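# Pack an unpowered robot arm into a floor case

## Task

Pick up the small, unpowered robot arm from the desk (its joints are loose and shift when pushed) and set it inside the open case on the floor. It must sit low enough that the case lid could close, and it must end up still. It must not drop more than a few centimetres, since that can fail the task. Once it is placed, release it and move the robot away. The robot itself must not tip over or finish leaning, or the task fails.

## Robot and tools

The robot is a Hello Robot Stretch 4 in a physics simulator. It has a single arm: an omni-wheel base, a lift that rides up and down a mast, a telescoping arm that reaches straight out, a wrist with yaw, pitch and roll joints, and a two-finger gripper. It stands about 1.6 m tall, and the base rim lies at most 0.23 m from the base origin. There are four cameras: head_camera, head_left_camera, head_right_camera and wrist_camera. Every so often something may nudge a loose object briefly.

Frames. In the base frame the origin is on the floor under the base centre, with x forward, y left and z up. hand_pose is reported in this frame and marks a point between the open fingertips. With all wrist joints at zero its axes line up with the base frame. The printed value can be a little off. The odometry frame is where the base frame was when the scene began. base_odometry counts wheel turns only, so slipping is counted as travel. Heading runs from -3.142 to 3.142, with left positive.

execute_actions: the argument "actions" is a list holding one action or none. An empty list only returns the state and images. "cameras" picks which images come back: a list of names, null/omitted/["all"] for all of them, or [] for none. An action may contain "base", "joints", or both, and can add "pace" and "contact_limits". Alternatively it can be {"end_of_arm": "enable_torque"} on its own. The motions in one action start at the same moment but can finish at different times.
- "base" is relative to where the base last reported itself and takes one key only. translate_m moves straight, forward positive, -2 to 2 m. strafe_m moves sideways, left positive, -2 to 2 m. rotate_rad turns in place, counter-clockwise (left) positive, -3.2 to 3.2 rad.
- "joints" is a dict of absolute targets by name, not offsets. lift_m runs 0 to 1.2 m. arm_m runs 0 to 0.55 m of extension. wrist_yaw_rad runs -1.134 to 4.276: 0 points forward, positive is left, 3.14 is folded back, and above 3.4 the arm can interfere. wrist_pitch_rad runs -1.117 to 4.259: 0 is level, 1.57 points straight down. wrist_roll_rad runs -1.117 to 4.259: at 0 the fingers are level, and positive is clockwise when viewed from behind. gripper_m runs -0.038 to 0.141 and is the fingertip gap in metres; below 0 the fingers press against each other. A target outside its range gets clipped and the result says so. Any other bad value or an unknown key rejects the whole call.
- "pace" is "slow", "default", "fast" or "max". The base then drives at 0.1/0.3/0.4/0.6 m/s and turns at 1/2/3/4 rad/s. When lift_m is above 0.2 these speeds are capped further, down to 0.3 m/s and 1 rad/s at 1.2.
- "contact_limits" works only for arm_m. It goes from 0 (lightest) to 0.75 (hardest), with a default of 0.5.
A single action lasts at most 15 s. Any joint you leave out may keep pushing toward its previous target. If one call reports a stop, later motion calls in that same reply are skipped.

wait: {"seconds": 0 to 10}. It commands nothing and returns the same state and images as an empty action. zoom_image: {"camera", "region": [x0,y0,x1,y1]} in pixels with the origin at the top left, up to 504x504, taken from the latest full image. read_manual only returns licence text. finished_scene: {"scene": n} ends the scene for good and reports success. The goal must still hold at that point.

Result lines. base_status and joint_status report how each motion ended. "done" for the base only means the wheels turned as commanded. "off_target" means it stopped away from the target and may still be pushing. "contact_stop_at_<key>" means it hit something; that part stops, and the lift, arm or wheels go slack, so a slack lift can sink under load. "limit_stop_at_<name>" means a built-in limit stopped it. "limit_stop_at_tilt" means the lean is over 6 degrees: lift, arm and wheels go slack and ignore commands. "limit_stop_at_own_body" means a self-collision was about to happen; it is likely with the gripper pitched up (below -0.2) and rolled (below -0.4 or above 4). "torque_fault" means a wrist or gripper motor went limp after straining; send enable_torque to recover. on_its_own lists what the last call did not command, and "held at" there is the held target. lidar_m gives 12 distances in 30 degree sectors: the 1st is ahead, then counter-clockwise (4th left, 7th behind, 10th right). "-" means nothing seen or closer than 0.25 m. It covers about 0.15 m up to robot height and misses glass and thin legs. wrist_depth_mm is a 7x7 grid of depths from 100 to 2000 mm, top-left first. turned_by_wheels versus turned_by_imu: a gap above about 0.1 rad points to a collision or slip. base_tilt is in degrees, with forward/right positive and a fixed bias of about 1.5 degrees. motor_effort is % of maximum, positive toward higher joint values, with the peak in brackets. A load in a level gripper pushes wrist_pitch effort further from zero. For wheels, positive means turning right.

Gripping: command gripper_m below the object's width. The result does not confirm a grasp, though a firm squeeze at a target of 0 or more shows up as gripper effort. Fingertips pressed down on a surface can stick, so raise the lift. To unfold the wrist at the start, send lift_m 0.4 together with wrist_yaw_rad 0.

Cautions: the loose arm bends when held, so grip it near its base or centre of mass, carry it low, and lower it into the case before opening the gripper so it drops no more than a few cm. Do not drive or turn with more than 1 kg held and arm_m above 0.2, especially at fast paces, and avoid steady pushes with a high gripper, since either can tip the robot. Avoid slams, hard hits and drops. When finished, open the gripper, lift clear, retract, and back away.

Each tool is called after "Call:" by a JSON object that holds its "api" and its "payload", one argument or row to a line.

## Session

Call:
{"api": "execute_actions", "payload": {
  "actions": []
}}

Scene clock: 0.00 s.
base_odometry: x=+0.000 y=+0.000 heading=+0.000 (m, m, rad; odometry frame)
turned_by_wheels: +0.000 (rad since the last result)
turned_by_imu: +0.000 (rad since the last result)
base_tilt: forward=+0.2 right=+0.9 (deg)
lidar_m: 1.83 1.52 2.59 2.51 2.17 2.17 1.54 1.32 1.36 1.75 1.55 1.53
base_status: not commanded
joint_positions: lift_m=+0.260 arm_m=+0.001 wrist_yaw_rad=+3.135 wrist_pitch_rad=+0.020 wrist_roll_rad=-0.018 gripper_m=+0.057
joint_status: not commanded
motor_effort: lift_m=+19 arm_m=-1 wrist_yaw_rad=+0 wrist_pitch_rad=-4 wrist_roll_rad=+1 gripper_m=-5 wheel_0=+0 wheel_1=+0 wheel_2=+1 (%)
hand_pose: x=-0.1162 y=+0.0893 z=+0.4322 quat_wxyz=(+0.003, -0.010, -0.009, +1.000) (m; base frame)
wrist_depth_mm: - 143 - - - - 1921 / - 118 144 - - - 1863 / - 116 144 - - - 1863 / - 133 180 - - - 1863 / 207 - - - - - 1863 / 225 1921 203 1808 193 1661 1576 / 221 1160 1182 123 1205 1060 1138
pictures: head_camera, head_left_camera, head_right_camera, wrist_camera
Images, in order (width x height): head_camera 420x560, head_left_camera 420x672, head_right_camera 420x672, wrist_camera 616x392.

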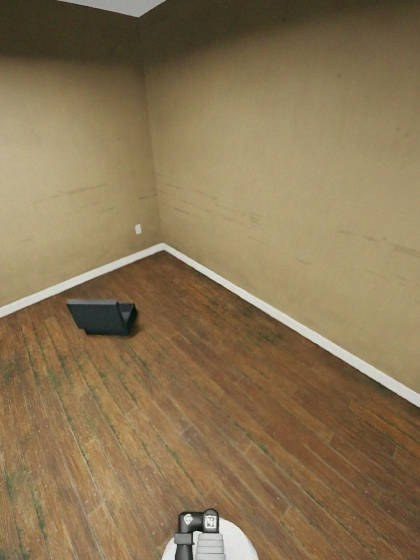

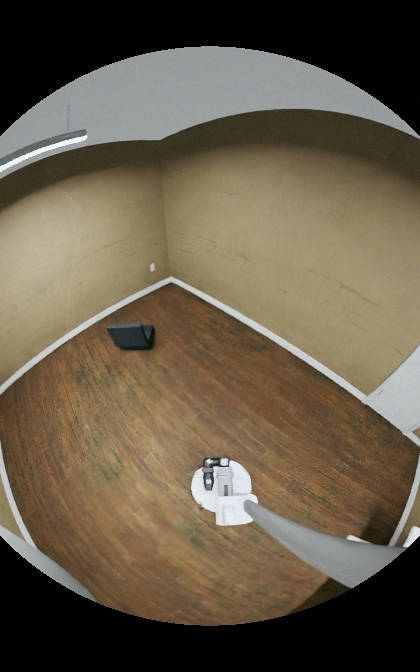

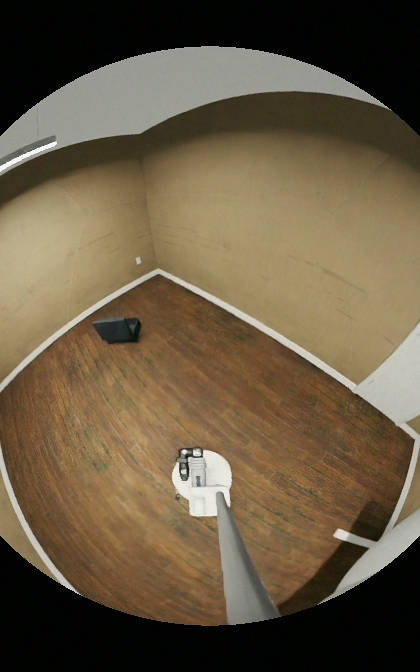

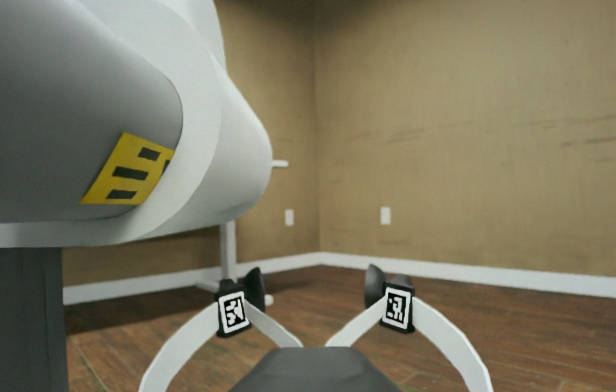

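Case tray is about at (1.6, 0.9), opening toward +x.

Call:
{"api": "execute_actions", "payload": {
  "actions": [
    {"base":{"rotate_rad":-2.42},"joints":{"lift_m":1.15,"wrist_yaw_rad":0,"wrist_pitch_rad":1.0,"gripper_m":0.1}}
  ],
  "cameras": ["head_camera"]
}}

Call:
{"api": "execute_actions", "payload": {
  "actions": [
    {"base":{"translate_m":1.05},"joints":{"arm_m":0.3,"wrist_pitch_rad":1.57,"wrist_roll_rad":0.03}}
  ]
}}

Scene clock: 8.23 s.
base_odometry: x=+0.000 y=+0.000 heading=-2.419 (m, m, rad; odometry frame)
turned_by_wheels: -2.419 (rad since the last result)
turned_by_imu: -2.381 (rad since the last result)
base_tilt: forward=+0.2 right=+1.0 (deg)
lidar_m: 1.32 2.19 1.60 1.54 1.58 1.58 1.51 2.69 2.27 2.18 2.26 1.37
base_status: done
joint_positions: lift_m=+1.150 arm_m=+0.001 wrist_yaw_rad=+0.000 wrist_pitch_rad=+1.001 wrist_roll_rad=-0.018 gripper_m=+0.100
joint_status: all done
motor_effort: lift_m=+22(25) arm_m=-1(1) wrist_yaw_rad=-1(5) wrist_pitch_rad=-2(9) wrist_roll_rad=+1(0) gripper_m=-2(4) wheel_0=+6(14) wheel_1=+5(9) wheel_2=+4(10) (%)
hand_pose: x=+0.3273 y=-0.0874 z=+1.0850 quat_wxyz=(+0.877, -0.008, +0.480, +0.005) (m; base frame)
wrist_depth_mm: 1983 - - - - - - / - - - - - 1983 - / 1983 1863 1921 1808 1808 1808 1863 / 1618 1661 1661 1618 1661 1618 1576 / 1537 1499 1537 1499 1499 1464 1430 / 1336 1366 198 1336 214 1308 1281 / 1255 1229 1281 124 1229 1229 1205
pictures: head_camera
Images, in order (width x height): head_camera 420x560.

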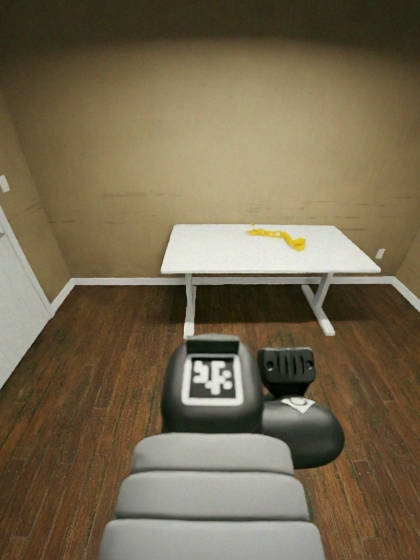

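Scene clock: 13.20 s.
base_odometry: x=-0.787 y=-0.695 heading=-2.419 (m, m, rad; odometry frame)
turned_by_wheels: +0.000 (rad since the last result)
turned_by_imu: -0.002 (rad since the last result)
base_tilt: forward=+0.3 right=+1.0 (deg)
lidar_m: 0.27 0.30 0.42 1.52 1.62 2.19 2.55 3.12 2.28 2.13 0.41 0.30
base_status: done
joint_positions: lift_m=+1.150 arm_m=+0.299 wrist_yaw_rad=+0.000 wrist_pitch_rad=+1.570 wrist_roll_rad=+0.030 gripper_m=+0.100
joint_status: all done
motor_effort: lift_m=+20(22) arm_m=+7(5) wrist_yaw_rad=+0(1) wrist_pitch_rad=+2(7) wrist_roll_rad=+2(4) gripper_m=-4(4) wheel_0=+4(10) wheel_1=+3(8) wheel_2=-2(12) (%)
hand_pose: x=+0.4700 y=-0.0874 z=+1.0396 quat_wxyz=(+0.707, +0.010, +0.707, -0.010) (m; base frame)
wrist_depth_mm: 574 564 569 564 559 549 554 / 564 564 559 569 554 544 549 / 564 559 559 554 549 549 549 / 564 559 554 549 544 544 544 / 554 554 549 544 549 539 539 / 549 544 197 544 214 539 535 / 1255 539 549 124 539 1255 1229
pictures: head_camera, head_left_camera, head_right_camera, wrist_camera
Images, in order (width x height): head_camera 420x560, head_left_camera 420x672, head_right_camera 420x672, wrist_camera 616x392.

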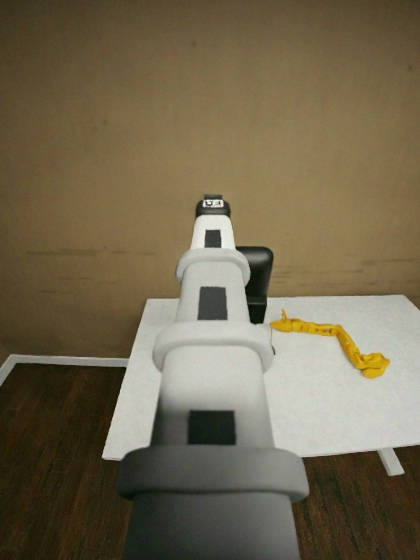

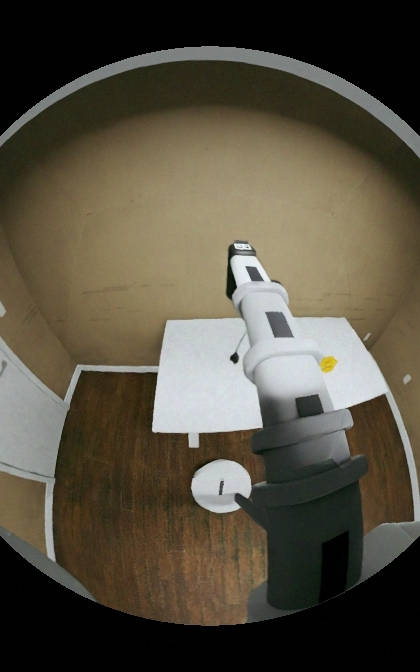

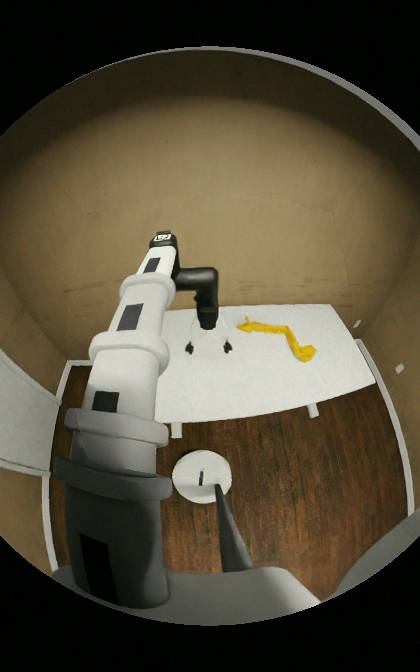

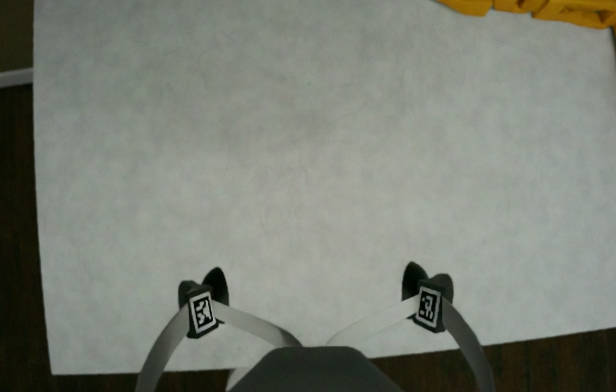

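Call:
{"api": "execute_actions", "payload": {
  "actions": [
    {"base":{"strafe_m":-0.5},"joints":{"lift_m":1.0,"wrist_roll_rad":-0.3,"gripper_m":0.08}}
  ],
  "cameras": []
}}

Call:
{"api": "execute_actions", "payload": {
  "actions": [
    {"base":{"translate_m":0.18}}
  ],
  "cameras": ["head_right_camera","wrist_camera"]
}}

Scene clock: 19.40 s.
base_odometry: x=-1.118 y=-0.320 heading=-2.418 (m, m, rad; odometry frame)
turned_by_wheels: +0.000 (rad since the last result)
turned_by_imu: -0.001 (rad since the last result)
base_tilt: forward=+0.2 right=+1.0 (deg)
lidar_m: 0.28 0.30 0.44 2.02 2.13 2.64 2.73 2.44 1.76 1.64 0.40 0.32
base_status: done
joint_positions: lift_m=+1.000 arm_m=+0.299 wrist_yaw_rad=+0.000 wrist_pitch_rad=+1.570 wrist_roll_rad=-0.300 gripper_m=+0.080
joint_status: all done
motor_effort: lift_m=+15(20) arm_m=+6(6) wrist_yaw_rad=+0(1) wrist_pitch_rad=+2(3) wrist_roll_rad=+0(4) gripper_m=-3(5) wheel_0=+3(12) wheel_1=+0(11) wheel_2=+0(1) (%)
hand_pose: x=+0.4700 y=-0.0874 z=+0.8900 quat_wxyz=(+0.699, -0.106, +0.699, +0.106) (m; base frame)
wrist_depth_mm: 410 410 404 407 402 402 399 / 407 404 404 402 399 399 399 / 407 402 404 402 327 394 399 / 404 402 399 397 394 394 392 / 399 399 397 394 394 394 389 / 397 397 198 389 214 389 389 / 1118 394 392 123 389 389 384
pictures: none
No camera images: the call's "cameras" was empty. Leave "cameras" out to get every camera's image.

Scene clock: 21.37 s.
base_odometry: x=-1.253 y=-0.439 heading=-2.418 (m, m, rad; odometry frame)
turned_by_wheels: +0.000 (rad since the last result)
turned_by_imu: +0.000 (rad since the last result)
base_tilt: forward=+0.2 right=+1.0 (deg)
lidar_m: 0.25 0.25 0.25 0.50 2.12 2.82 2.90 2.45 1.73 0.55 0.25 0.25
base_status: done
joint_positions: lift_m=+1.000 arm_m=+0.299 wrist_yaw_rad=+0.000 wrist_pitch_rad=+1.570 wrist_roll_rad=-0.300 gripper_m=+0.080
joint_status: not commanded
motor_effort: lift_m=+15(15) arm_m=+6(6) wrist_yaw_rad=-1(0) wrist_pitch_rad=+1(1) wrist_roll_rad=+0(0) gripper_m=-4(5) wheel_0=+3(12) wheel_1=+4(7) wheel_2=-2(11) (%)
hand_pose: x=+0.4700 y=-0.0874 z=+0.8900 quat_wxyz=(+0.699, -0.106, +0.699, +0.106) (m; base frame)
wrist_depth_mm: 410 353 404 407 404 399 399 / 404 404 382 382 399 399 399 / 404 404 402 399 397 397 394 / 404 399 399 397 399 394 392 / 399 399 394 394 397 392 392 / 397 397 198 332 213 389 387 / 394 392 392 123 317 384 384
pictures: head_right_camera, wrist_camera
Images, in order (width x height): head_right_camera 420x672, wrist_camera 616x392.

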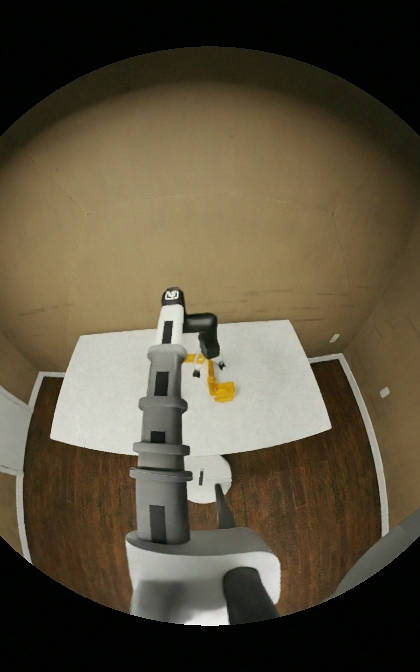

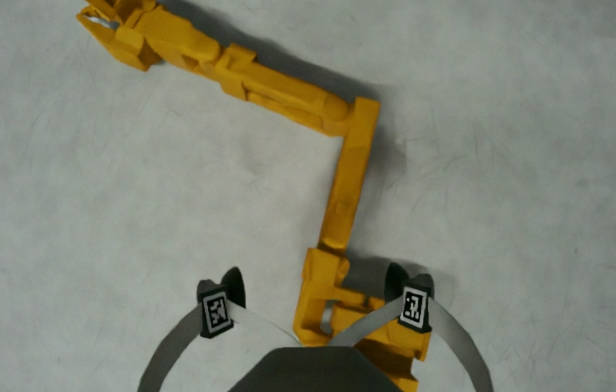

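Call:
{"api": "execute_actions", "payload": {
  "actions": [
    {"base":{"strafe_m":-0.008},"joints":{"lift_m":0.93,"wrist_roll_rad":-0.05,"arm_m":0.355}}
  ],
  "cameras": []
}}

Call:
{"api": "execute_actions", "payload": {
  "actions": [
    {"joints":{"lift_m":0.862},"pace":"slow"}
  ],
  "cameras": ["wrist_camera"]
}}

Call:
{"api": "execute_actions", "payload": {
  "actions": [
    {"joints":{"gripper_m":-0.03}}
  ],
  "cameras": ["wrist_camera"]
}}

Call:
{"api": "execute_actions", "payload": {
  "actions": [
    {"joints":{"arm_m":0.54,"lift_m":0.868},"pace":"slow"}
  ],
  "cameras": ["wrist_camera"]
}}

Call:
{"api": "execute_actions", "payload": {
  "actions": [
    {"joints":{"wrist_roll_rad":0.5},"pace":"slow"}
  ],
  "cameras": ["wrist_camera"]
}}

Scene clock: 28.60 s.
base_odometry: x=-1.258 y=-0.433 heading=-2.418 (m, m, rad; odometry frame)
turned_by_wheels: +0.000 (rad since the last result)
turned_by_imu: +0.000 (rad since the last result)
base_tilt: forward=+0.2 right=+0.9 (deg)
lidar_m: 0.25 0.25 0.25 0.51 2.12 2.85 2.91 2.43 1.73 0.58 0.25 0.25
base_status: done
joint_positions: lift_m=+0.930 arm_m=+0.354 wrist_yaw_rad=+0.000 wrist_pitch_rad=+1.570 wrist_roll_rad=-0.050 gripper_m=+0.080
joint_status: all done
motor_effort: lift_m=+15(16) arm_m=+6(6) wrist_yaw_rad=+0(1) wrist_pitch_rad=+3(1) wrist_roll_rad=+2(4) gripper_m=-3(4) wheel_0=+4(9) wheel_1=-3(7) wheel_2=+0(3) (%)
hand_pose: x=+0.5250 y=-0.0874 z=+0.8200 quat_wxyz=(+0.707, -0.018, +0.707, +0.018) (m; base frame)
wrist_depth_mm: 340 336 334 334 330 327 329 / 334 332 330 330 330 327 325 / 290 276 274 327 325 325 324 / 332 332 329 279 325 325 320 / 327 327 325 324 324 320 320 / 329 325 198 259 213 319 319 / 325 324 324 123 320 315 314
pictures: none
No camera images: the call's "cameras" was empty. Leave "cameras" out to get every camera's image.

Scene clock: 30.07 s.
base_odometry: x=-1.258 y=-0.433 heading=-2.418 (m, m, rad; odometry frame)
turned_by_wheels: +0.000 (rad since the last result)
turned_by_imu: +0.000 (rad since the last result)
base_tilt: forward=+0.2 right=+1.0 (deg)
lidar_m: 0.25 0.25 0.25 0.47 2.14 2.84 2.92 2.43 1.73 0.60 0.25 0.25
base_status: not commanded
joint_positions: lift_m=+0.862 arm_m=+0.354 wrist_yaw_rad=+0.000 wrist_pitch_rad=+1.570 wrist_roll_rad=-0.050 gripper_m=+0.080
joint_status: all done
motor_effort: lift_m=+15(15) arm_m=+7(7) wrist_yaw_rad=-1(0) wrist_pitch_rad=+2(2) wrist_roll_rad=+2(2) gripper_m=-4(5) wheel_0=+4(4) wheel_1=-3(3) wheel_2=+0(0) (%)
hand_pose: x=+0.5250 y=-0.0874 z=+0.7520 quat_wxyz=(+0.707, -0.018, +0.707, +0.018) (m; base frame)
wrist_depth_mm: 266 266 263 264 262 258 259 / 209 264 263 259 260 258 257 / 263 211 201 204 258 258 255 / 263 262 259 238 257 255 254 / 259 258 257 255 256 254 253 / 257 257 198 184 213 252 250 / 256 255 254 123 252 249 250
pictures: wrist_camera
Images, in order (width x height): wrist_camera 616x392.

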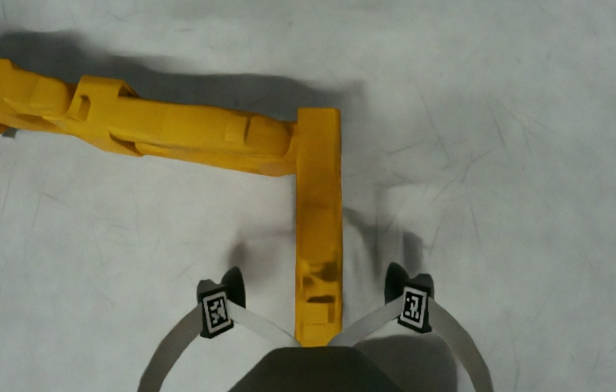

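Scene clock: 31.87 s.
base_odometry: x=-1.258 y=-0.433 heading=-2.418 (m, m, rad; odometry frame)
turned_by_wheels: +0.000 (rad since the last result)
turned_by_imu: +0.000 (rad since the last result)
base_tilt: forward=+0.2 right=+0.9 (deg)
lidar_m: 0.25 0.25 0.25 0.50 2.13 2.81 2.90 2.42 1.71 0.61 0.25 0.25
base_status: not commanded
joint_positions: lift_m=+0.862 arm_m=+0.354 wrist_yaw_rad=+0.000 wrist_pitch_rad=+1.570 wrist_roll_rad=-0.049 gripper_m=-0.029
joint_status: all done
motor_effort: lift_m=+16(16) arm_m=+7(6) wrist_yaw_rad=+0(1) wrist_pitch_rad=+4(2) wrist_roll_rad=-1(1) gripper_m=-28(28) wheel_0=+4(4) wheel_1=-3(3) wheel_2=+0(0) (%)
hand_pose: x=+0.5251 y=-0.0874 z=+0.7519 quat_wxyz=(+0.707, -0.017, +0.706, +0.017) (m; base frame)
wrist_depth_mm: 265 264 262 262 260 258 257 / 206 263 262 259 258 256 256 / 245 200 192 195 256 255 254 / 260 259 258 190 255 254 252 / 258 258 256 180 254 252 252 / 257 256 185 173 181 251 249 / 254 254 252 131 251 248 247
pictures: wrist_camera
Images, in order (width x height): wrist_camera 616x392.

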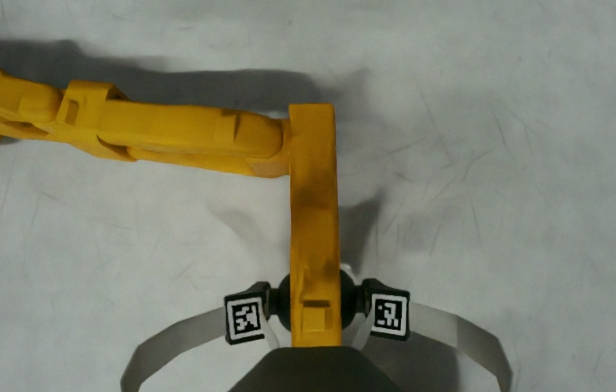

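Scene clock: 35.00 s.
base_odometry: x=-1.258 y=-0.433 heading=-2.418 (m, m, rad; odometry frame)
turned_by_wheels: +0.000 (rad since the last result)
turned_by_imu: +0.000 (rad since the last result)
base_tilt: forward=+0.2 right=+0.9 (deg)
lidar_m: 0.25 0.25 0.25 0.49 2.14 2.83 2.90 2.40 1.72 0.56 0.25 0.25
base_status: not commanded
joint_positions: lift_m=+0.868 arm_m=+0.539 wrist_yaw_rad=+0.000 wrist_pitch_rad=+1.571 wrist_roll_rad=-0.050 gripper_m=-0.029
joint_status: all done
motor_effort: lift_m=+25(24) arm_m=+7(7) wrist_yaw_rad=-1(1) wrist_pitch_rad=-3(2) wrist_roll_rad=+1(0) gripper_m=-27(28) wheel_0=+4(4) wheel_1=-3(3) wheel_2=+0(0) (%)
hand_pose: x=+0.7097 y=-0.0874 z=+0.7572 quat_wxyz=(+0.707, -0.018, +0.707, +0.018) (m; base frame)
wrist_depth_mm: 312 293 268 266 265 263 290 / 268 268 266 265 263 262 260 / 231 202 193 196 262 260 259 / 265 265 263 191 260 258 257 / 263 264 262 180 257 257 256 / 263 262 185 173 181 256 254 / 262 259 257 132 255 253 253
pictures: wrist_camera
Images, in order (width x height): wrist_camera 616x392.

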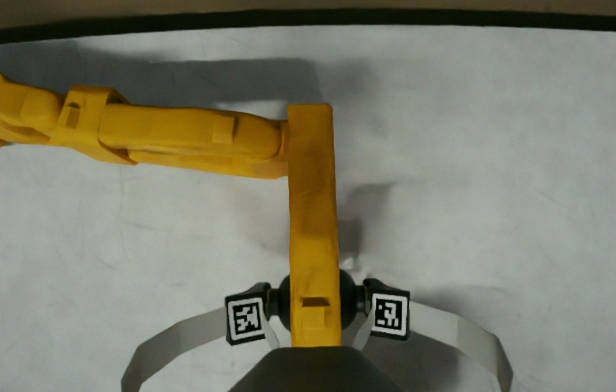

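Scene clock: 36.03 s.
base_odometry: x=-1.258 y=-0.433 heading=-2.418 (m, m, rad; odometry frame)
turned_by_wheels: +0.000 (rad since the last result)
turned_by_imu: +0.000 (rad since the last result)
base_tilt: forward=+0.3 right=+1.0 (deg)
lidar_m: 0.25 0.25 0.25 0.49 2.16 2.82 2.92 2.45 1.75 0.61 0.25 0.25
base_status: not commanded
joint_positions: lift_m=+0.868 arm_m=+0.539 wrist_yaw_rad=+0.001 wrist_pitch_rad=+1.572 wrist_roll_rad=+0.498 gripper_m=-0.029
joint_status: all done
motor_effort: lift_m=+24(24) arm_m=+7(6) wrist_yaw_rad=-3(4) wrist_pitch_rad=-1(3) wrist_roll_rad=+7(9) gripper_m=-29(29) wheel_0=+4(4) wheel_1=-3(3) wheel_2=+0(0) (%)
hand_pose: x=+0.7095 y=-0.0874 z=+0.7573 quat_wxyz=(+0.685, +0.174, +0.686, -0.174) (m; base frame)
wrist_depth_mm: 223 266 296 265 263 260 259 / 266 296 265 265 262 260 259 / 214 201 190 191 260 259 257 / 211 243 262 187 259 257 255 / 265 263 262 180 258 256 253 / 263 260 187 175 180 254 252 / 262 259 258 131 255 252 253
pictures: wrist_camera
Images, in order (width x height): wrist_camera 616x392.

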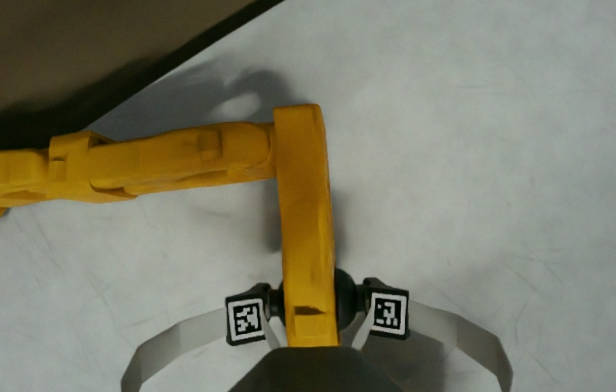

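Call:
{"api": "execute_actions", "payload": {
  "actions": [
    {"base":{"translate_m":0.035},"joints":{"wrist_roll_rad":1.0},"pace":"slow"}
  ],
  "cameras": ["wrist_camera"]
}}

Call:
{"api": "execute_actions", "payload": {
  "actions": [
    {"joints":{"wrist_roll_rad":1.55},"pace":"slow"}
  ],
  "cameras": ["wrist_camera"]
}}

Scene clock: 40.50 s.
base_odometry: x=-1.284 y=-0.456 heading=-2.417 (m, m, rad; odometry frame)
turned_by_wheels: +0.000 (rad since the last result)
turned_by_imu: +0.000 (rad since the last result)
base_tilt: forward=+0.2 right=+0.9 (deg)
lidar_m: 0.25 0.25 0.25 0.36 2.14 2.84 2.93 2.41 1.76 0.49 0.25 0.25
base_status: done
joint_positions: lift_m=+0.868 arm_m=+0.539 wrist_yaw_rad=+0.000 wrist_pitch_rad=+1.573 wrist_roll_rad=+0.999 gripper_m=-0.029
joint_status: all done
motor_effort: lift_m=+24(24) arm_m=+7(7) wrist_yaw_rad=-1(3) wrist_pitch_rad=-6(8) wrist_roll_rad=+4(12) gripper_m=-28(30) wheel_0=+5(9) wheel_1=+5(6) wheel_2=-4(7) (%)
hand_pose: x=+0.7091 y=-0.0874 z=+0.7573 quat_wxyz=(+0.620, +0.338, +0.622, -0.339) (m; base frame)
wrist_depth_mm: 188 243 266 263 263 259 258 / 206 273 264 262 260 259 257 / 229 282 187 181 260 258 256 / 257 263 186 182 257 257 255 / 273 195 259 183 258 255 254 / 198 262 186 175 181 254 252 / 236 260 259 134 254 252 253
pictures: wrist_camera
Images, in order (width x height): wrist_camera 616x392.

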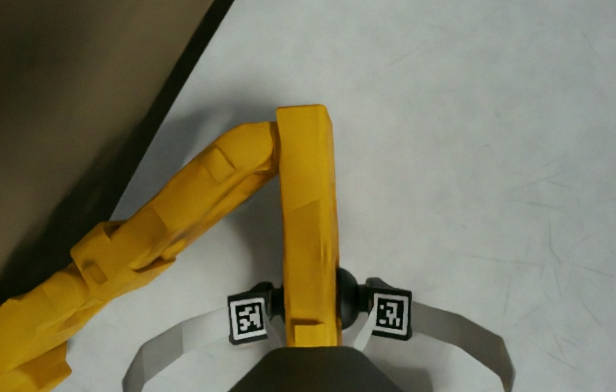

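Scene clock: 41.53 s.
base_odometry: x=-1.284 y=-0.456 heading=-2.417 (m, m, rad; odometry frame)
turned_by_wheels: +0.000 (rad since the last result)
turned_by_imu: +0.000 (rad since the last result)
base_tilt: forward=+0.3 right=+0.9 (deg)
lidar_m: 0.25 0.25 0.25 0.36 2.15 2.86 2.95 2.44 1.74 0.48 0.25 0.25
base_status: not commanded
joint_positions: lift_m=+0.868 arm_m=+0.539 wrist_yaw_rad=+0.001 wrist_pitch_rad=+1.573 wrist_roll_rad=+1.548 gripper_m=-0.029
joint_status: all done
motor_effort: lift_m=+24(24) arm_m=+7(6) wrist_yaw_rad=-3(3) wrist_pitch_rad=-8(8) wrist_roll_rad=+6(12) gripper_m=-29(31) wheel_0=+5(5) wheel_1=+4(5) wheel_2=-4(4) (%)
hand_pose: x=+0.7091 y=-0.0874 z=+0.7573 quat_wxyz=(+0.505, +0.494, +0.506, -0.495) (m; base frame)
wrist_depth_mm: 267 267 266 263 260 259 257 / 268 265 264 262 260 258 256 / 270 265 263 181 260 257 256 / 267 264 183 181 258 256 255 / 265 262 217 178 257 255 255 / 262 193 186 177 181 254 253 / 257 193 258 132 255 252 253
pictures: wrist_camera
Images, in order (width x height): wrist_camera 616x392.

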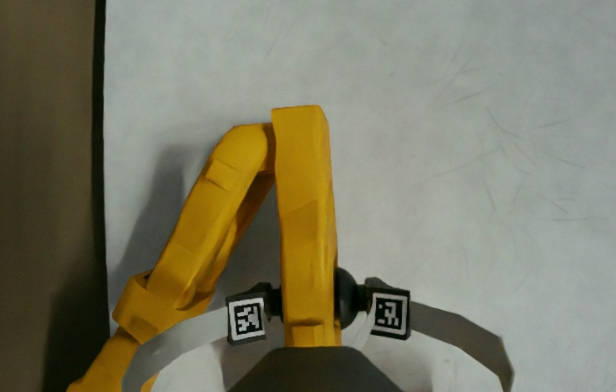

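Call:
{"api": "execute_actions", "payload": {
  "actions": [
    {"joints":{"arm_m":0.45,"lift_m":0.865},"pace":"slow"}
  ],
  "cameras": []
}}

Call:
{"api": "execute_actions", "payload": {
  "actions": [
    {"joints":{"gripper_m":0.035}}
  ],
  "cameras": []
}}

Call:
{"api": "execute_actions", "payload": {
  "actions": [
    {"joints":{"lift_m":0.945}}
  ],
  "cameras": []
}}

Call:
{"api": "execute_actions", "payload": {
  "actions": [
    {"joints":{"arm_m":0.495,"gripper_m":0.141,"wrist_roll_rad":1.75}}
  ],
  "cameras": ["wrist_camera"]
}}

Call:
{"api": "execute_actions", "payload": {
  "actions": [
    {"joints":{"lift_m":0.862},"pace":"slow"}
  ],
  "cameras": ["wrist_camera"]
}}

Call:
{"api": "execute_actions", "payload": {
  "actions": [
    {"joints":{"gripper_m":0.035}}
  ],
  "cameras": ["wrist_camera"]
}}

Call:
{"api": "execute_actions", "payload": {
  "actions": [
    {"joints":{"gripper_m":0.105}}
  ],
  "cameras": ["wrist_camera"]
}}

Scene clock: 49.30 s.
base_odometry: x=-1.284 y=-0.456 heading=-2.417 (m, m, rad; odometry frame)
turned_by_wheels: +0.000 (rad since the last result)
turned_by_imu: +0.000 (rad since the last result)
base_tilt: forward=+0.3 right=+0.9 (deg)
lidar_m: 0.25 0.25 0.26 0.34 2.17 2.85 2.94 2.44 1.76 0.47 0.25 0.25
base_status: not commanded
joint_positions: lift_m=+0.865 arm_m=+0.451 wrist_yaw_rad=+0.000 wrist_pitch_rad=+1.571 wrist_roll_rad=+1.550 gripper_m=-0.029
joint_status: all done
motor_effort: lift_m=+17(23) arm_m=-7(7) wrist_yaw_rad=+0(3) wrist_pitch_rad=-3(7) wrist_roll_rad=+1(6) gripper_m=-29(30) wheel_0=+5(5) wheel_1=+4(5) wheel_2=-3(4) (%)
hand_pose: x=+0.6221 y=-0.0874 z=+0.7549 quat_wxyz=(+0.505, +0.495, +0.505, -0.495) (m; base frame)
wrist_depth_mm: 267 267 263 262 259 256 255 / 266 265 262 259 258 255 254 / 265 264 260 182 257 257 255 / 264 263 182 183 256 254 253 / 264 262 215 184 255 254 252 / 263 190 185 178 182 251 252 / 262 189 257 130 254 250 249
pictures: none
No camera images: the call's "cameras" was empty. Leave "cameras" out to get every camera's image.

Scene clock: 50.67 s.
base_odometry: x=-1.284 y=-0.456 heading=-2.417 (m, m, rad; odometry frame)
turned_by_wheels: +0.000 (rad since the last result)
turned_by_imu: +0.000 (rad since the last result)
base_tilt: forward=+0.3 right=+1.0 (deg)
lidar_m: 0.25 0.25 0.25 0.35 2.15 2.87 2.96 2.44 1.75 0.47 0.25 0.25
base_status: not commanded
joint_positions: lift_m=+0.865 arm_m=+0.451 wrist_yaw_rad=+0.000 wrist_pitch_rad=+1.570 wrist_roll_rad=+1.550 gripper_m=+0.035
joint_status: all done
motor_effort: lift_m=+17(17) arm_m=-6(7) wrist_yaw_rad=+0(1) wrist_pitch_rad=-1(2) wrist_roll_rad=+0(1) gripper_m=-6(29) wheel_0=+5(5) wheel_1=+4(4) wheel_2=-3(3) (%)
hand_pose: x=+0.6222 y=-0.0874 z=+0.7549 quat_wxyz=(+0.505, +0.495, +0.505, -0.495) (m; base frame)
wrist_depth_mm: 270 267 265 263 259 257 256 / 270 265 263 263 259 258 256 / 267 265 262 203 257 256 255 / 266 263 204 201 256 255 254 / 265 264 216 223 256 254 252 / 264 206 204 188 195 255 252 / 264 203 257 124 255 252 250
pictures: none
No camera images: the call's "cameras" was empty. Leave "cameras" out to get every camera's image.

Scene clock: 51.97 s.
base_odometry: x=-1.284 y=-0.456 heading=-2.417 (m, m, rad; odometry frame)
turned_by_wheels: +0.000 (rad since the last result)
turned_by_imu: +0.000 (rad since the last result)
base_tilt: forward=+0.3 right=+1.0 (deg)
lidar_m: 0.25 0.25 0.25 0.37 2.14 2.86 2.92 2.42 1.71 0.48 0.25 0.25
base_status: not commanded
joint_positions: lift_m=+0.945 arm_m=+0.451 wrist_yaw_rad=+0.000 wrist_pitch_rad=+1.570 wrist_roll_rad=+1.550 gripper_m=+0.035
joint_status: all done
motor_effort: lift_m=+22(24) arm_m=-7(7) wrist_yaw_rad=-1(1) wrist_pitch_rad=+2(0) wrist_roll_rad=+1(0) gripper_m=-7(6) wheel_0=+5(5) wheel_1=+4(4) wheel_2=-3(3) (%)
hand_pose: x=+0.6222 y=-0.0874 z=+0.8344 quat_wxyz=(+0.505, +0.495, +0.505, -0.495) (m; base frame)
wrist_depth_mm: 366 347 347 343 340 338 336 / 368 351 347 343 340 336 334 / 349 345 345 342 340 334 334 / 364 343 343 286 336 334 332 / 362 343 293 320 336 332 330 / 357 342 203 270 195 332 330 / 351 277 338 124 282 329 329
pictures: none
No camera images: the call's "cameras" was empty. Leave "cameras" out to get every camera's image.

Scene clock: 54.03 s.
base_odometry: x=-1.284 y=-0.456 heading=-2.417 (m, m, rad; odometry frame)
turned_by_wheels: +0.000 (rad since the last result)
turned_by_imu: +0.000 (rad since the last result)
base_tilt: forward=+0.3 right=+1.0 (deg)
lidar_m: 0.25 0.25 0.25 0.39 2.14 2.87 2.93 2.41 1.72 0.46 0.25 0.25
base_status: not commanded
joint_positions: lift_m=+0.945 arm_m=+0.494 wrist_yaw_rad=+0.000 wrist_pitch_rad=+1.570 wrist_roll_rad=+1.750 gripper_m=+0.141
joint_status: all done
motor_effort: lift_m=+22(22) arm_m=+7(7) wrist_yaw_rad=-1(0) wrist_pitch_rad=+2(2) wrist_roll_rad=+2(4) gripper_m=-1(6) wheel_0=+5(5) wheel_1=+4(4) wheel_2=-3(3) (%)
hand_pose: x=+0.6649 y=-0.0874 z=+0.8344 quat_wxyz=(+0.454, +0.543, +0.453, -0.542) (m; base frame)
wrist_depth_mm: 359 347 345 343 340 336 336 / 362 349 345 342 340 336 332 / 357 345 345 340 340 338 332 / 351 345 342 281 336 332 330 / 334 345 342 338 336 334 330 / 315 343 281 338 265 212 329 / 301 342 283 123 271 255 327
pictures: wrist_camera
Images, in order (width x height): wrist_camera 616x392.

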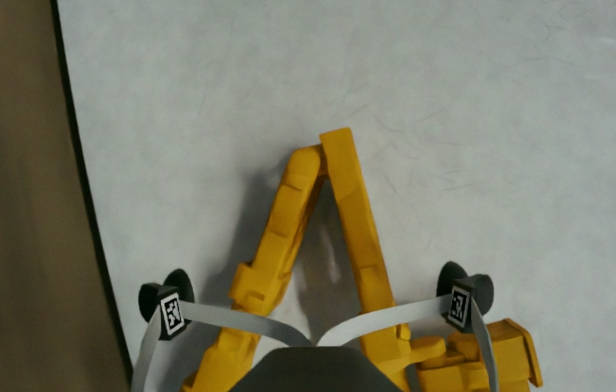

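Scene clock: 55.60 s.
base_odometry: x=-1.284 y=-0.456 heading=-2.417 (m, m, rad; odometry frame)
turned_by_wheels: +0.000 (rad since the last result)
turned_by_imu: +0.000 (rad since the last result)
base_tilt: forward=+0.2 right=+0.9 (deg)
lidar_m: 0.25 0.25 0.25 0.38 2.14 2.86 2.92 2.44 1.74 0.43 0.25 0.25
base_status: not commanded
joint_positions: lift_m=+0.862 arm_m=+0.494 wrist_yaw_rad=+0.000 wrist_pitch_rad=+1.570 wrist_roll_rad=+1.750 gripper_m=+0.141
joint_status: all done
motor_effort: lift_m=+14(22) arm_m=+7(7) wrist_yaw_rad=+0(0) wrist_pitch_rad=+0(0) wrist_roll_rad=+2(1) gripper_m=-2(1) wheel_0=+5(5) wheel_1=+4(4) wheel_2=-3(3) (%)
hand_pose: x=+0.6648 y=-0.0874 z=+0.7521 quat_wxyz=(+0.453, +0.543, +0.453, -0.543) (m; base frame)
wrist_depth_mm: 267 265 262 259 257 255 253 / 265 263 260 258 257 253 252 / 264 263 259 202 254 254 252 / 262 262 259 198 255 253 252 / 263 260 257 254 188 252 250 / 263 258 199 256 181 248 248 / 278 258 204 123 182 250 250
pictures: wrist_camera
Images, in order (width x height): wrist_camera 616x392.

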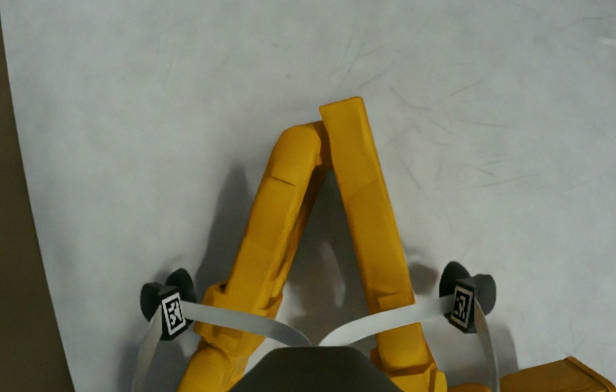

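Scene clock: 57.67 s.
base_odometry: x=-1.284 y=-0.456 heading=-2.417 (m, m, rad; odometry frame)
turned_by_wheels: +0.000 (rad since the last result)
turned_by_imu: +0.000 (rad since the last result)
base_tilt: forward=+0.2 right=+1.0 (deg)
lidar_m: 0.25 0.25 0.25 0.32 2.12 2.84 3.00 2.44 1.74 0.43 0.25 0.25
base_status: not commanded
joint_positions: lift_m=+0.862 arm_m=+0.494 wrist_yaw_rad=+0.000 wrist_pitch_rad=+1.571 wrist_roll_rad=+1.750 gripper_m=+0.035
joint_status: all done
motor_effort: lift_m=+16(16) arm_m=+6(6) wrist_yaw_rad=-1(1) wrist_pitch_rad=-1(4) wrist_roll_rad=+1(1) gripper_m=-21(18) wheel_0=+5(5) wheel_1=+4(4) wheel_2=-3(3) (%)
hand_pose: x=+0.6648 y=-0.0874 z=+0.7519 quat_wxyz=(+0.453, +0.543, +0.453, -0.543) (m; base frame)
wrist_depth_mm: 264 262 260 257 255 254 253 / 263 259 258 257 255 253 252 / 262 260 258 186 254 252 250 / 260 259 257 185 253 251 250 / 259 258 255 186 252 251 248 / 259 257 191 186 186 250 248 / 277 256 255 123 251 248 247
pictures: wrist_camera
Images, in order (width x height): wrist_camera 616x392.

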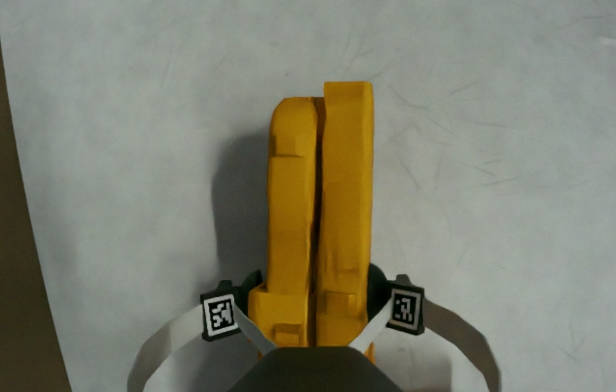

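Scene clock: 59.20 s.
base_odometry: x=-1.284 y=-0.456 heading=-2.417 (m, m, rad; odometry frame)
turned_by_wheels: +0.000 (rad since the last result)
turned_by_imu: +0.000 (rad since the last result)
base_tilt: forward=+0.2 right=+1.0 (deg)
lidar_m: 0.25 0.25 0.25 0.38 2.15 2.86 2.93 2.43 1.73 0.46 0.25 0.25
base_status: not commanded
joint_positions: lift_m=+0.862 arm_m=+0.494 wrist_yaw_rad=+0.000 wrist_pitch_rad=+1.570 wrist_roll_rad=+1.750 gripper_m=+0.105
joint_status: all done
motor_effort: lift_m=+16(16) arm_m=+7(6) wrist_yaw_rad=-1(1) wrist_pitch_rad=+0(2) wrist_roll_rad=+1(2) gripper_m=-4(19) wheel_0=+5(5) wheel_1=+4(4) wheel_2=-3(3) (%)
hand_pose: x=+0.6650 y=-0.0874 z=+0.7519 quat_wxyz=(+0.454, +0.543, +0.453, -0.542) (m; base frame)
wrist_depth_mm: 265 263 260 258 256 254 254 / 264 262 259 258 255 254 253 / 264 262 260 196 255 253 251 / 263 262 259 196 253 253 251 / 262 259 258 198 252 251 250 / 260 259 201 191 197 250 249 / 278 258 255 124 251 249 248
pictures: wrist_camera
Images, in order (width x height): wrist_camera 616x392.

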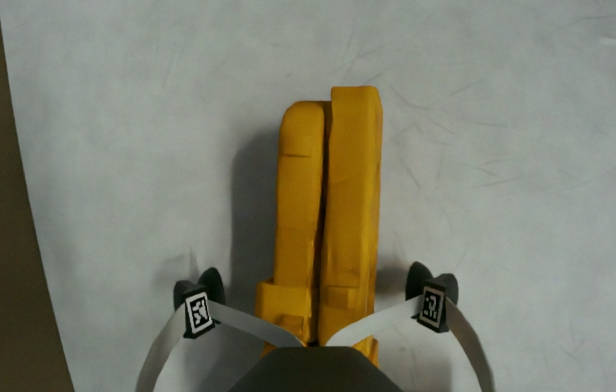

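Call:
{"api": "execute_actions", "payload": {
  "actions": [
    {"base":{"strafe_m":0.042},"joints":{"arm_m":0.5},"pace":"slow"}
  ],
  "cameras": ["wrist_camera"]
}}

Call:
{"api": "execute_actions", "payload": {
  "actions": [
    {"joints":{"gripper_m":-0.01}}
  ],
  "cameras": ["wrist_camera"]
}}

Call:
{"api": "execute_actions", "payload": {
  "actions": [
    {"joints":{"lift_m":0.91},"pace":"slow"}
  ],
  "cameras": ["head_left_camera","wrist_camera"]
}}

Scene clock: 64.53 s.
base_odometry: x=-1.256 y=-0.488 heading=-2.418 (m, m, rad; odometry frame)
turned_by_wheels: +0.000 (rad since the last result)
turned_by_imu: +0.000 (rad since the last result)
base_tilt: forward=+0.2 right=+1.0 (deg)
lidar_m: 0.25 0.25 0.25 0.33 2.10 2.84 2.89 2.50 1.76 0.43 0.25 0.25
base_status: done
joint_positions: lift_m=+0.862 arm_m=+0.499 wrist_yaw_rad=+0.000 wrist_pitch_rad=+1.570 wrist_roll_rad=+1.750 gripper_m=+0.105
joint_status: all done
motor_effort: lift_m=+16(16) arm_m=+7(5) wrist_yaw_rad=-1(1) wrist_pitch_rad=+2(1) wrist_roll_rad=+1(1) gripper_m=-5(3) wheel_0=-7(11) wheel_1=+4(7) wheel_2=+0(2) (%)
hand_pose: x=+0.6699 y=-0.0874 z=+0.7519 quat_wxyz=(+0.454, +0.543, +0.453, -0.542) (m; base frame)
wrist_depth_mm: 266 262 260 205 255 255 253 / 264 263 259 195 255 254 252 / 264 260 258 197 254 253 251 / 263 260 258 197 253 252 251 / 260 259 258 196 253 250 250 / 278 258 198 192 197 251 249 / 278 258 256 124 191 173 248
pictures: wrist_camera
Images, in order (width x height): wrist_camera 616x392.

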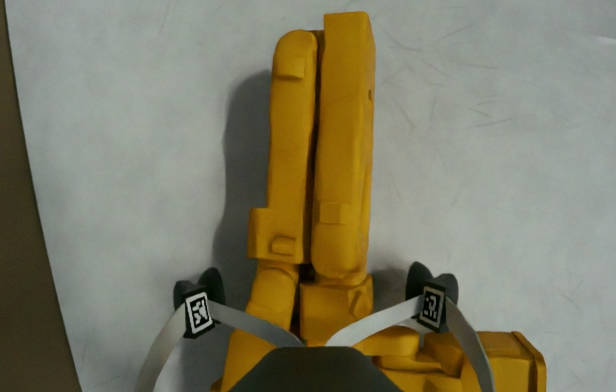

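Scene clock: 66.47 s.
base_odometry: x=-1.256 y=-0.488 heading=-2.418 (m, m, rad; odometry frame)
turned_by_wheels: +0.000 (rad since the last result)
turned_by_imu: +0.000 (rad since the last result)
base_tilt: forward=+0.3 right=+0.9 (deg)
lidar_m: 0.25 0.25 0.25 0.36 2.11 2.83 2.90 2.46 1.78 0.46 0.25 0.25
base_status: not commanded
joint_positions: lift_m=+0.862 arm_m=+0.499 wrist_yaw_rad=+0.000 wrist_pitch_rad=+1.570 wrist_roll_rad=+1.750 gripper_m=-0.009
joint_status: all done
motor_effort: lift_m=+17(17) arm_m=+7(7) wrist_yaw_rad=+0(1) wrist_pitch_rad=+1(6) wrist_roll_rad=+1(0) gripper_m=-36(33) wheel_0=-7(7) wheel_1=+3(4) wheel_2=+0(0) (%)
hand_pose: x=+0.6700 y=-0.0874 z=+0.7518 quat_wxyz=(+0.453, +0.543, +0.453, -0.543) (m; base frame)
wrist_depth_mm: 262 263 259 182 256 252 251 / 263 260 257 179 254 251 252 / 262 259 258 176 253 251 250 / 260 258 255 171 253 252 250 / 259 257 255 170 252 251 248 / 274 256 178 174 178 248 247 / 276 256 215 138 176 160 161
pictures: wrist_camera
Images, in order (width x height): wrist_camera 616x392.

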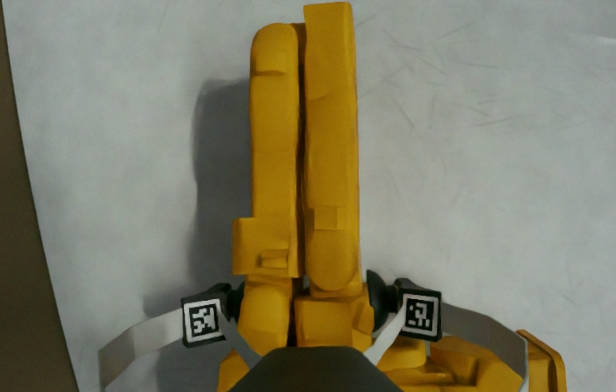

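Scene clock: 67.73 s.
base_odometry: x=-1.256 y=-0.488 heading=-2.418 (m, m, rad; odometry frame)
turned_by_wheels: +0.000 (rad since the last result)
turned_by_imu: +0.000 (rad since the last result)
base_tilt: forward=+0.3 right=+0.9 (deg)
lidar_m: 0.25 0.25 0.25 0.37 2.11 2.83 2.91 2.50 1.78 0.45 0.25 0.25
base_status: not commanded
joint_positions: lift_m=+0.909 arm_m=+0.499 wrist_yaw_rad=+0.000 wrist_pitch_rad=+1.570 wrist_roll_rad=+1.750 gripper_m=-0.009
joint_status: all done
motor_effort: lift_m=+25(26) arm_m=+6(6) wrist_yaw_rad=-1(1) wrist_pitch_rad=+2(3) wrist_roll_rad=+0(0) gripper_m=-32(34) wheel_0=-7(7) wheel_1=+3(3) wheel_2=+0(0) (%)
hand_pose: x=+0.6700 y=-0.0874 z=+0.7992 quat_wxyz=(+0.453, +0.543, +0.453, -0.543) (m; base frame)
wrist_depth_mm: 312 310 309 182 301 300 297 / 312 309 306 178 301 300 298 / 327 309 304 176 301 300 297 / 324 306 304 171 300 297 297 / 325 304 304 169 298 297 296 / 310 304 178 174 178 296 296 / 297 303 237 139 177 160 161
pictures: head_left_camera, wrist_camera
Images, in order (width x height): head_left_camera 420x672, wrist_camera 616x392.

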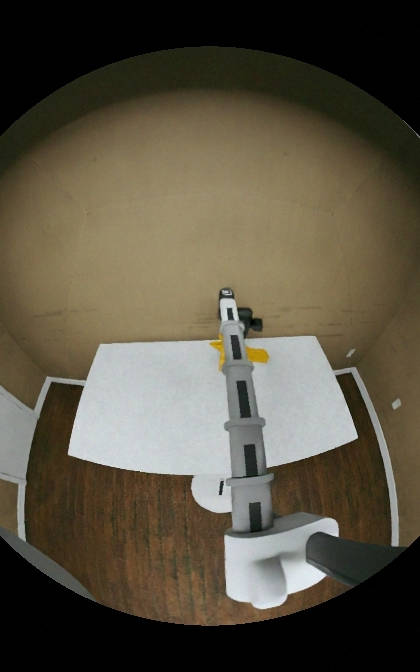

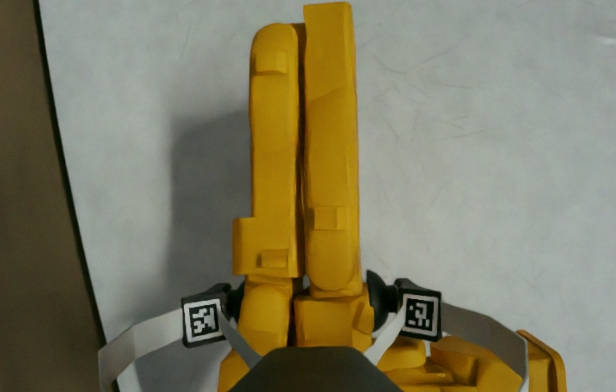

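Call:
{"api": "execute_actions", "payload": {
  "actions": [
    {"base":{"translate_m":-0.9},"joints":{"arm_m":0.2}}
  ],
  "cameras": []
}}

Call:
{"api": "execute_actions", "payload": {
  "actions": [
    {"base":{"rotate_rad":-2.37},"joints":{"lift_m":0.7,"wrist_roll_rad":0.9},"pace":"slow"}
  ],
  "cameras": ["head_right_camera"]
}}

Call:
{"api": "execute_actions", "payload": {
  "actions": [
    {"base":{"strafe_m":-2.0},"joints":{"wrist_roll_rad":0.05}}
  ]
}}

Scene clock: 78.23 s.
base_odometry: x=-0.582 y=+0.108 heading=-2.418 (m, m, rad; odometry frame)
turned_by_wheels: +0.000 (rad since the last result)
turned_by_imu: +0.002 (rad since the last result)
base_tilt: forward=+0.3 right=+0.9 (deg)
lidar_m: 0.27 1.00 2.10 2.00 2.07 2.01 2.99 2.51 1.83 1.72 1.77 0.33
base_status: done
joint_positions: lift_m=+0.910 arm_m=+0.201 wrist_yaw_rad=+0.000 wrist_pitch_rad=+1.570 wrist_roll_rad=+1.750 gripper_m=-0.009
joint_status: all done
motor_effort: lift_m=+24(25) arm_m=-7(7) wrist_yaw_rad=-1(2) wrist_pitch_rad=+2(4) wrist_roll_rad=+0(0) gripper_m=-32(34) wheel_0=-3(12) wheel_1=-2(7) wheel_2=+2(12) (%)
hand_pose: x=+0.3722 y=-0.0874 z=+0.7993 quat_wxyz=(+0.453, +0.543, +0.453, -0.543) (m; base frame)
wrist_depth_mm: 1060 1078 1078 182 1060 1025 1042 / 1078 1060 1078 179 1042 1025 1008 / 1060 1060 1060 175 1042 1025 1008 / 1078 1078 1060 171 842 809 809 / 1060 1042 1060 169 820 809 798 / 1042 1060 179 174 177 809 1025 / 1060 1025 175 138 176 160 585
pictures: none
No camera images: the call's "cameras" was empty. Leave "cameras" out to get every camera's image.

Scene clock: 81.90 s.
base_odometry: x=-0.582 y=+0.108 heading=+1.496 (m, m, rad; odometry frame)
turned_by_wheels: -2.369 (rad since the last result)
turned_by_imu: -2.332 (rad since the last result)
base_tilt: forward=+0.2 right=+0.9 (deg)
lidar_m: 0.27 1.72 1.69 1.17 0.96 0.99 1.11 2.02 2.00 2.34 2.01 0.25
base_status: done
joint_positions: lift_m=+0.700 arm_m=+0.201 wrist_yaw_rad=+0.000 wrist_pitch_rad=+1.570 wrist_roll_rad=+0.900 gripper_m=-0.009
joint_status: all done
motor_effort: lift_m=+18(22) arm_m=-6(6) wrist_yaw_rad=-1(0) wrist_pitch_rad=+2(4) wrist_roll_rad=+0(4) gripper_m=-33(32) wheel_0=+5(7) wheel_1=+4(7) wheel_2=+3(8) (%)
hand_pose: x=+0.3723 y=-0.0874 z=+0.5898 quat_wxyz=(+0.637, +0.308, +0.636, -0.308) (m; base frame)
wrist_depth_mm: 866 866 854 182 831 820 809 / 854 842 842 178 831 820 820 / 842 842 842 176 831 798 809 / 854 842 831 171 820 820 809 / 854 842 831 169 809 809 798 / 842 831 180 174 178 597 809 / 831 820 500 138 176 160 379
pictures: head_right_camera
Images, in order (width x height): head_right_camera 420x672.

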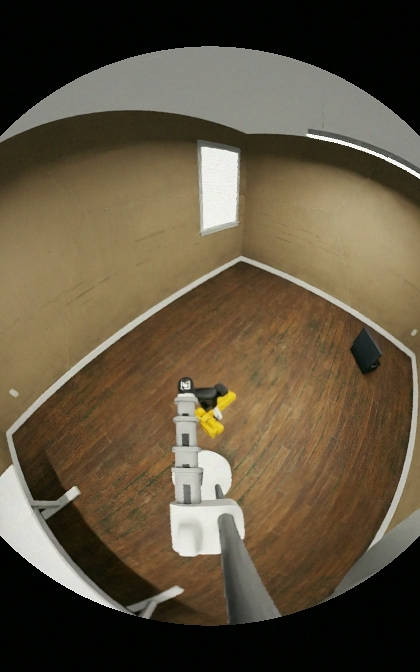

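Scene clock: 89.90 s.
base_odometry: x=+1.413 y=-0.041 heading=+1.496 (m, m, rad; odometry frame)
turned_by_wheels: +0.000 (rad since the last result)
turned_by_imu: -0.004 (rad since the last result)
base_tilt: forward=+0.3 right=+0.9 (deg)
lidar_m: 0.25 3.12 3.12 2.81 2.47 1.25 0.70 0.59 0.60 0.69 1.21 0.27
base_status: done
joint_positions: lift_m=+0.700 arm_m=+0.201 wrist_yaw_rad=+0.000 wrist_pitch_rad=+1.570 wrist_roll_rad=+0.050 gripper_m=-0.009
joint_status: all done
motor_effort: lift_m=+18(18) arm_m=-6(6) wrist_yaw_rad=+0(1) wrist_pitch_rad=+1(1) wrist_roll_rad=-1(2) gripper_m=-34(33) wheel_0=+3(15) wheel_1=-1(10) wheel_2=+0(3) (%)
hand_pose: x=+0.3723 y=-0.0874 z=+0.5898 quat_wxyz=(+0.707, +0.018, +0.707, -0.018) (m; base frame)
wrist_depth_mm: 854 854 691 183 820 842 842 / 854 854 842 178 831 831 820 / 854 842 820 176 831 820 809 / 842 831 842 171 820 820 820 / 842 820 842 169 820 809 809 / 831 831 180 174 178 798 798 / 820 820 418 138 176 160 484
pictures: head_camera, head_left_camera, head_right_camera, wrist_camera
Images, in order (width x height): head_camera 420x560, head_left_camera 420x672, head_right_camera 420x672, wrist_camera 616x392.

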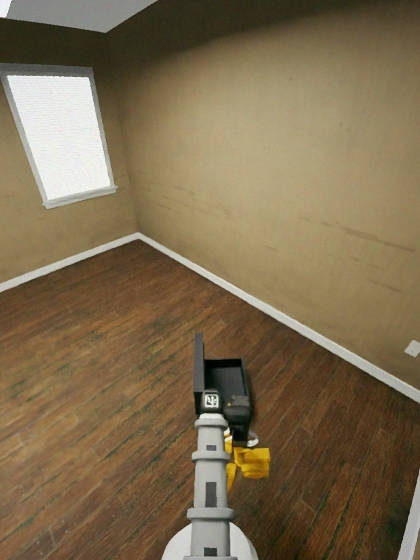

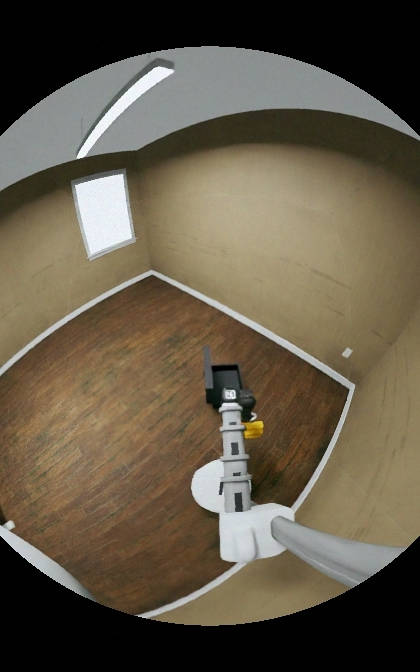

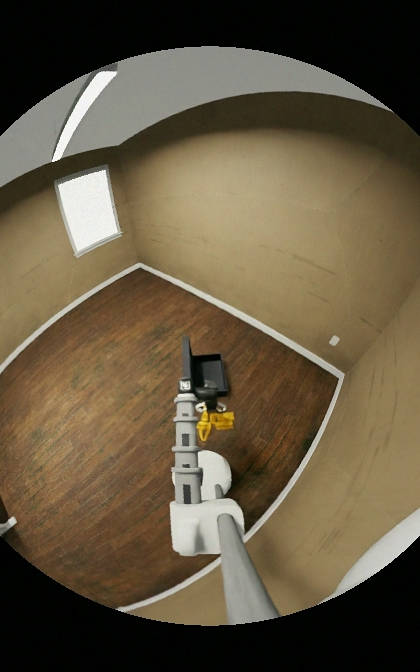

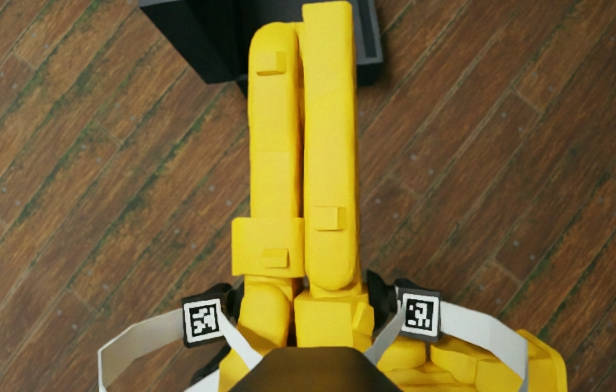

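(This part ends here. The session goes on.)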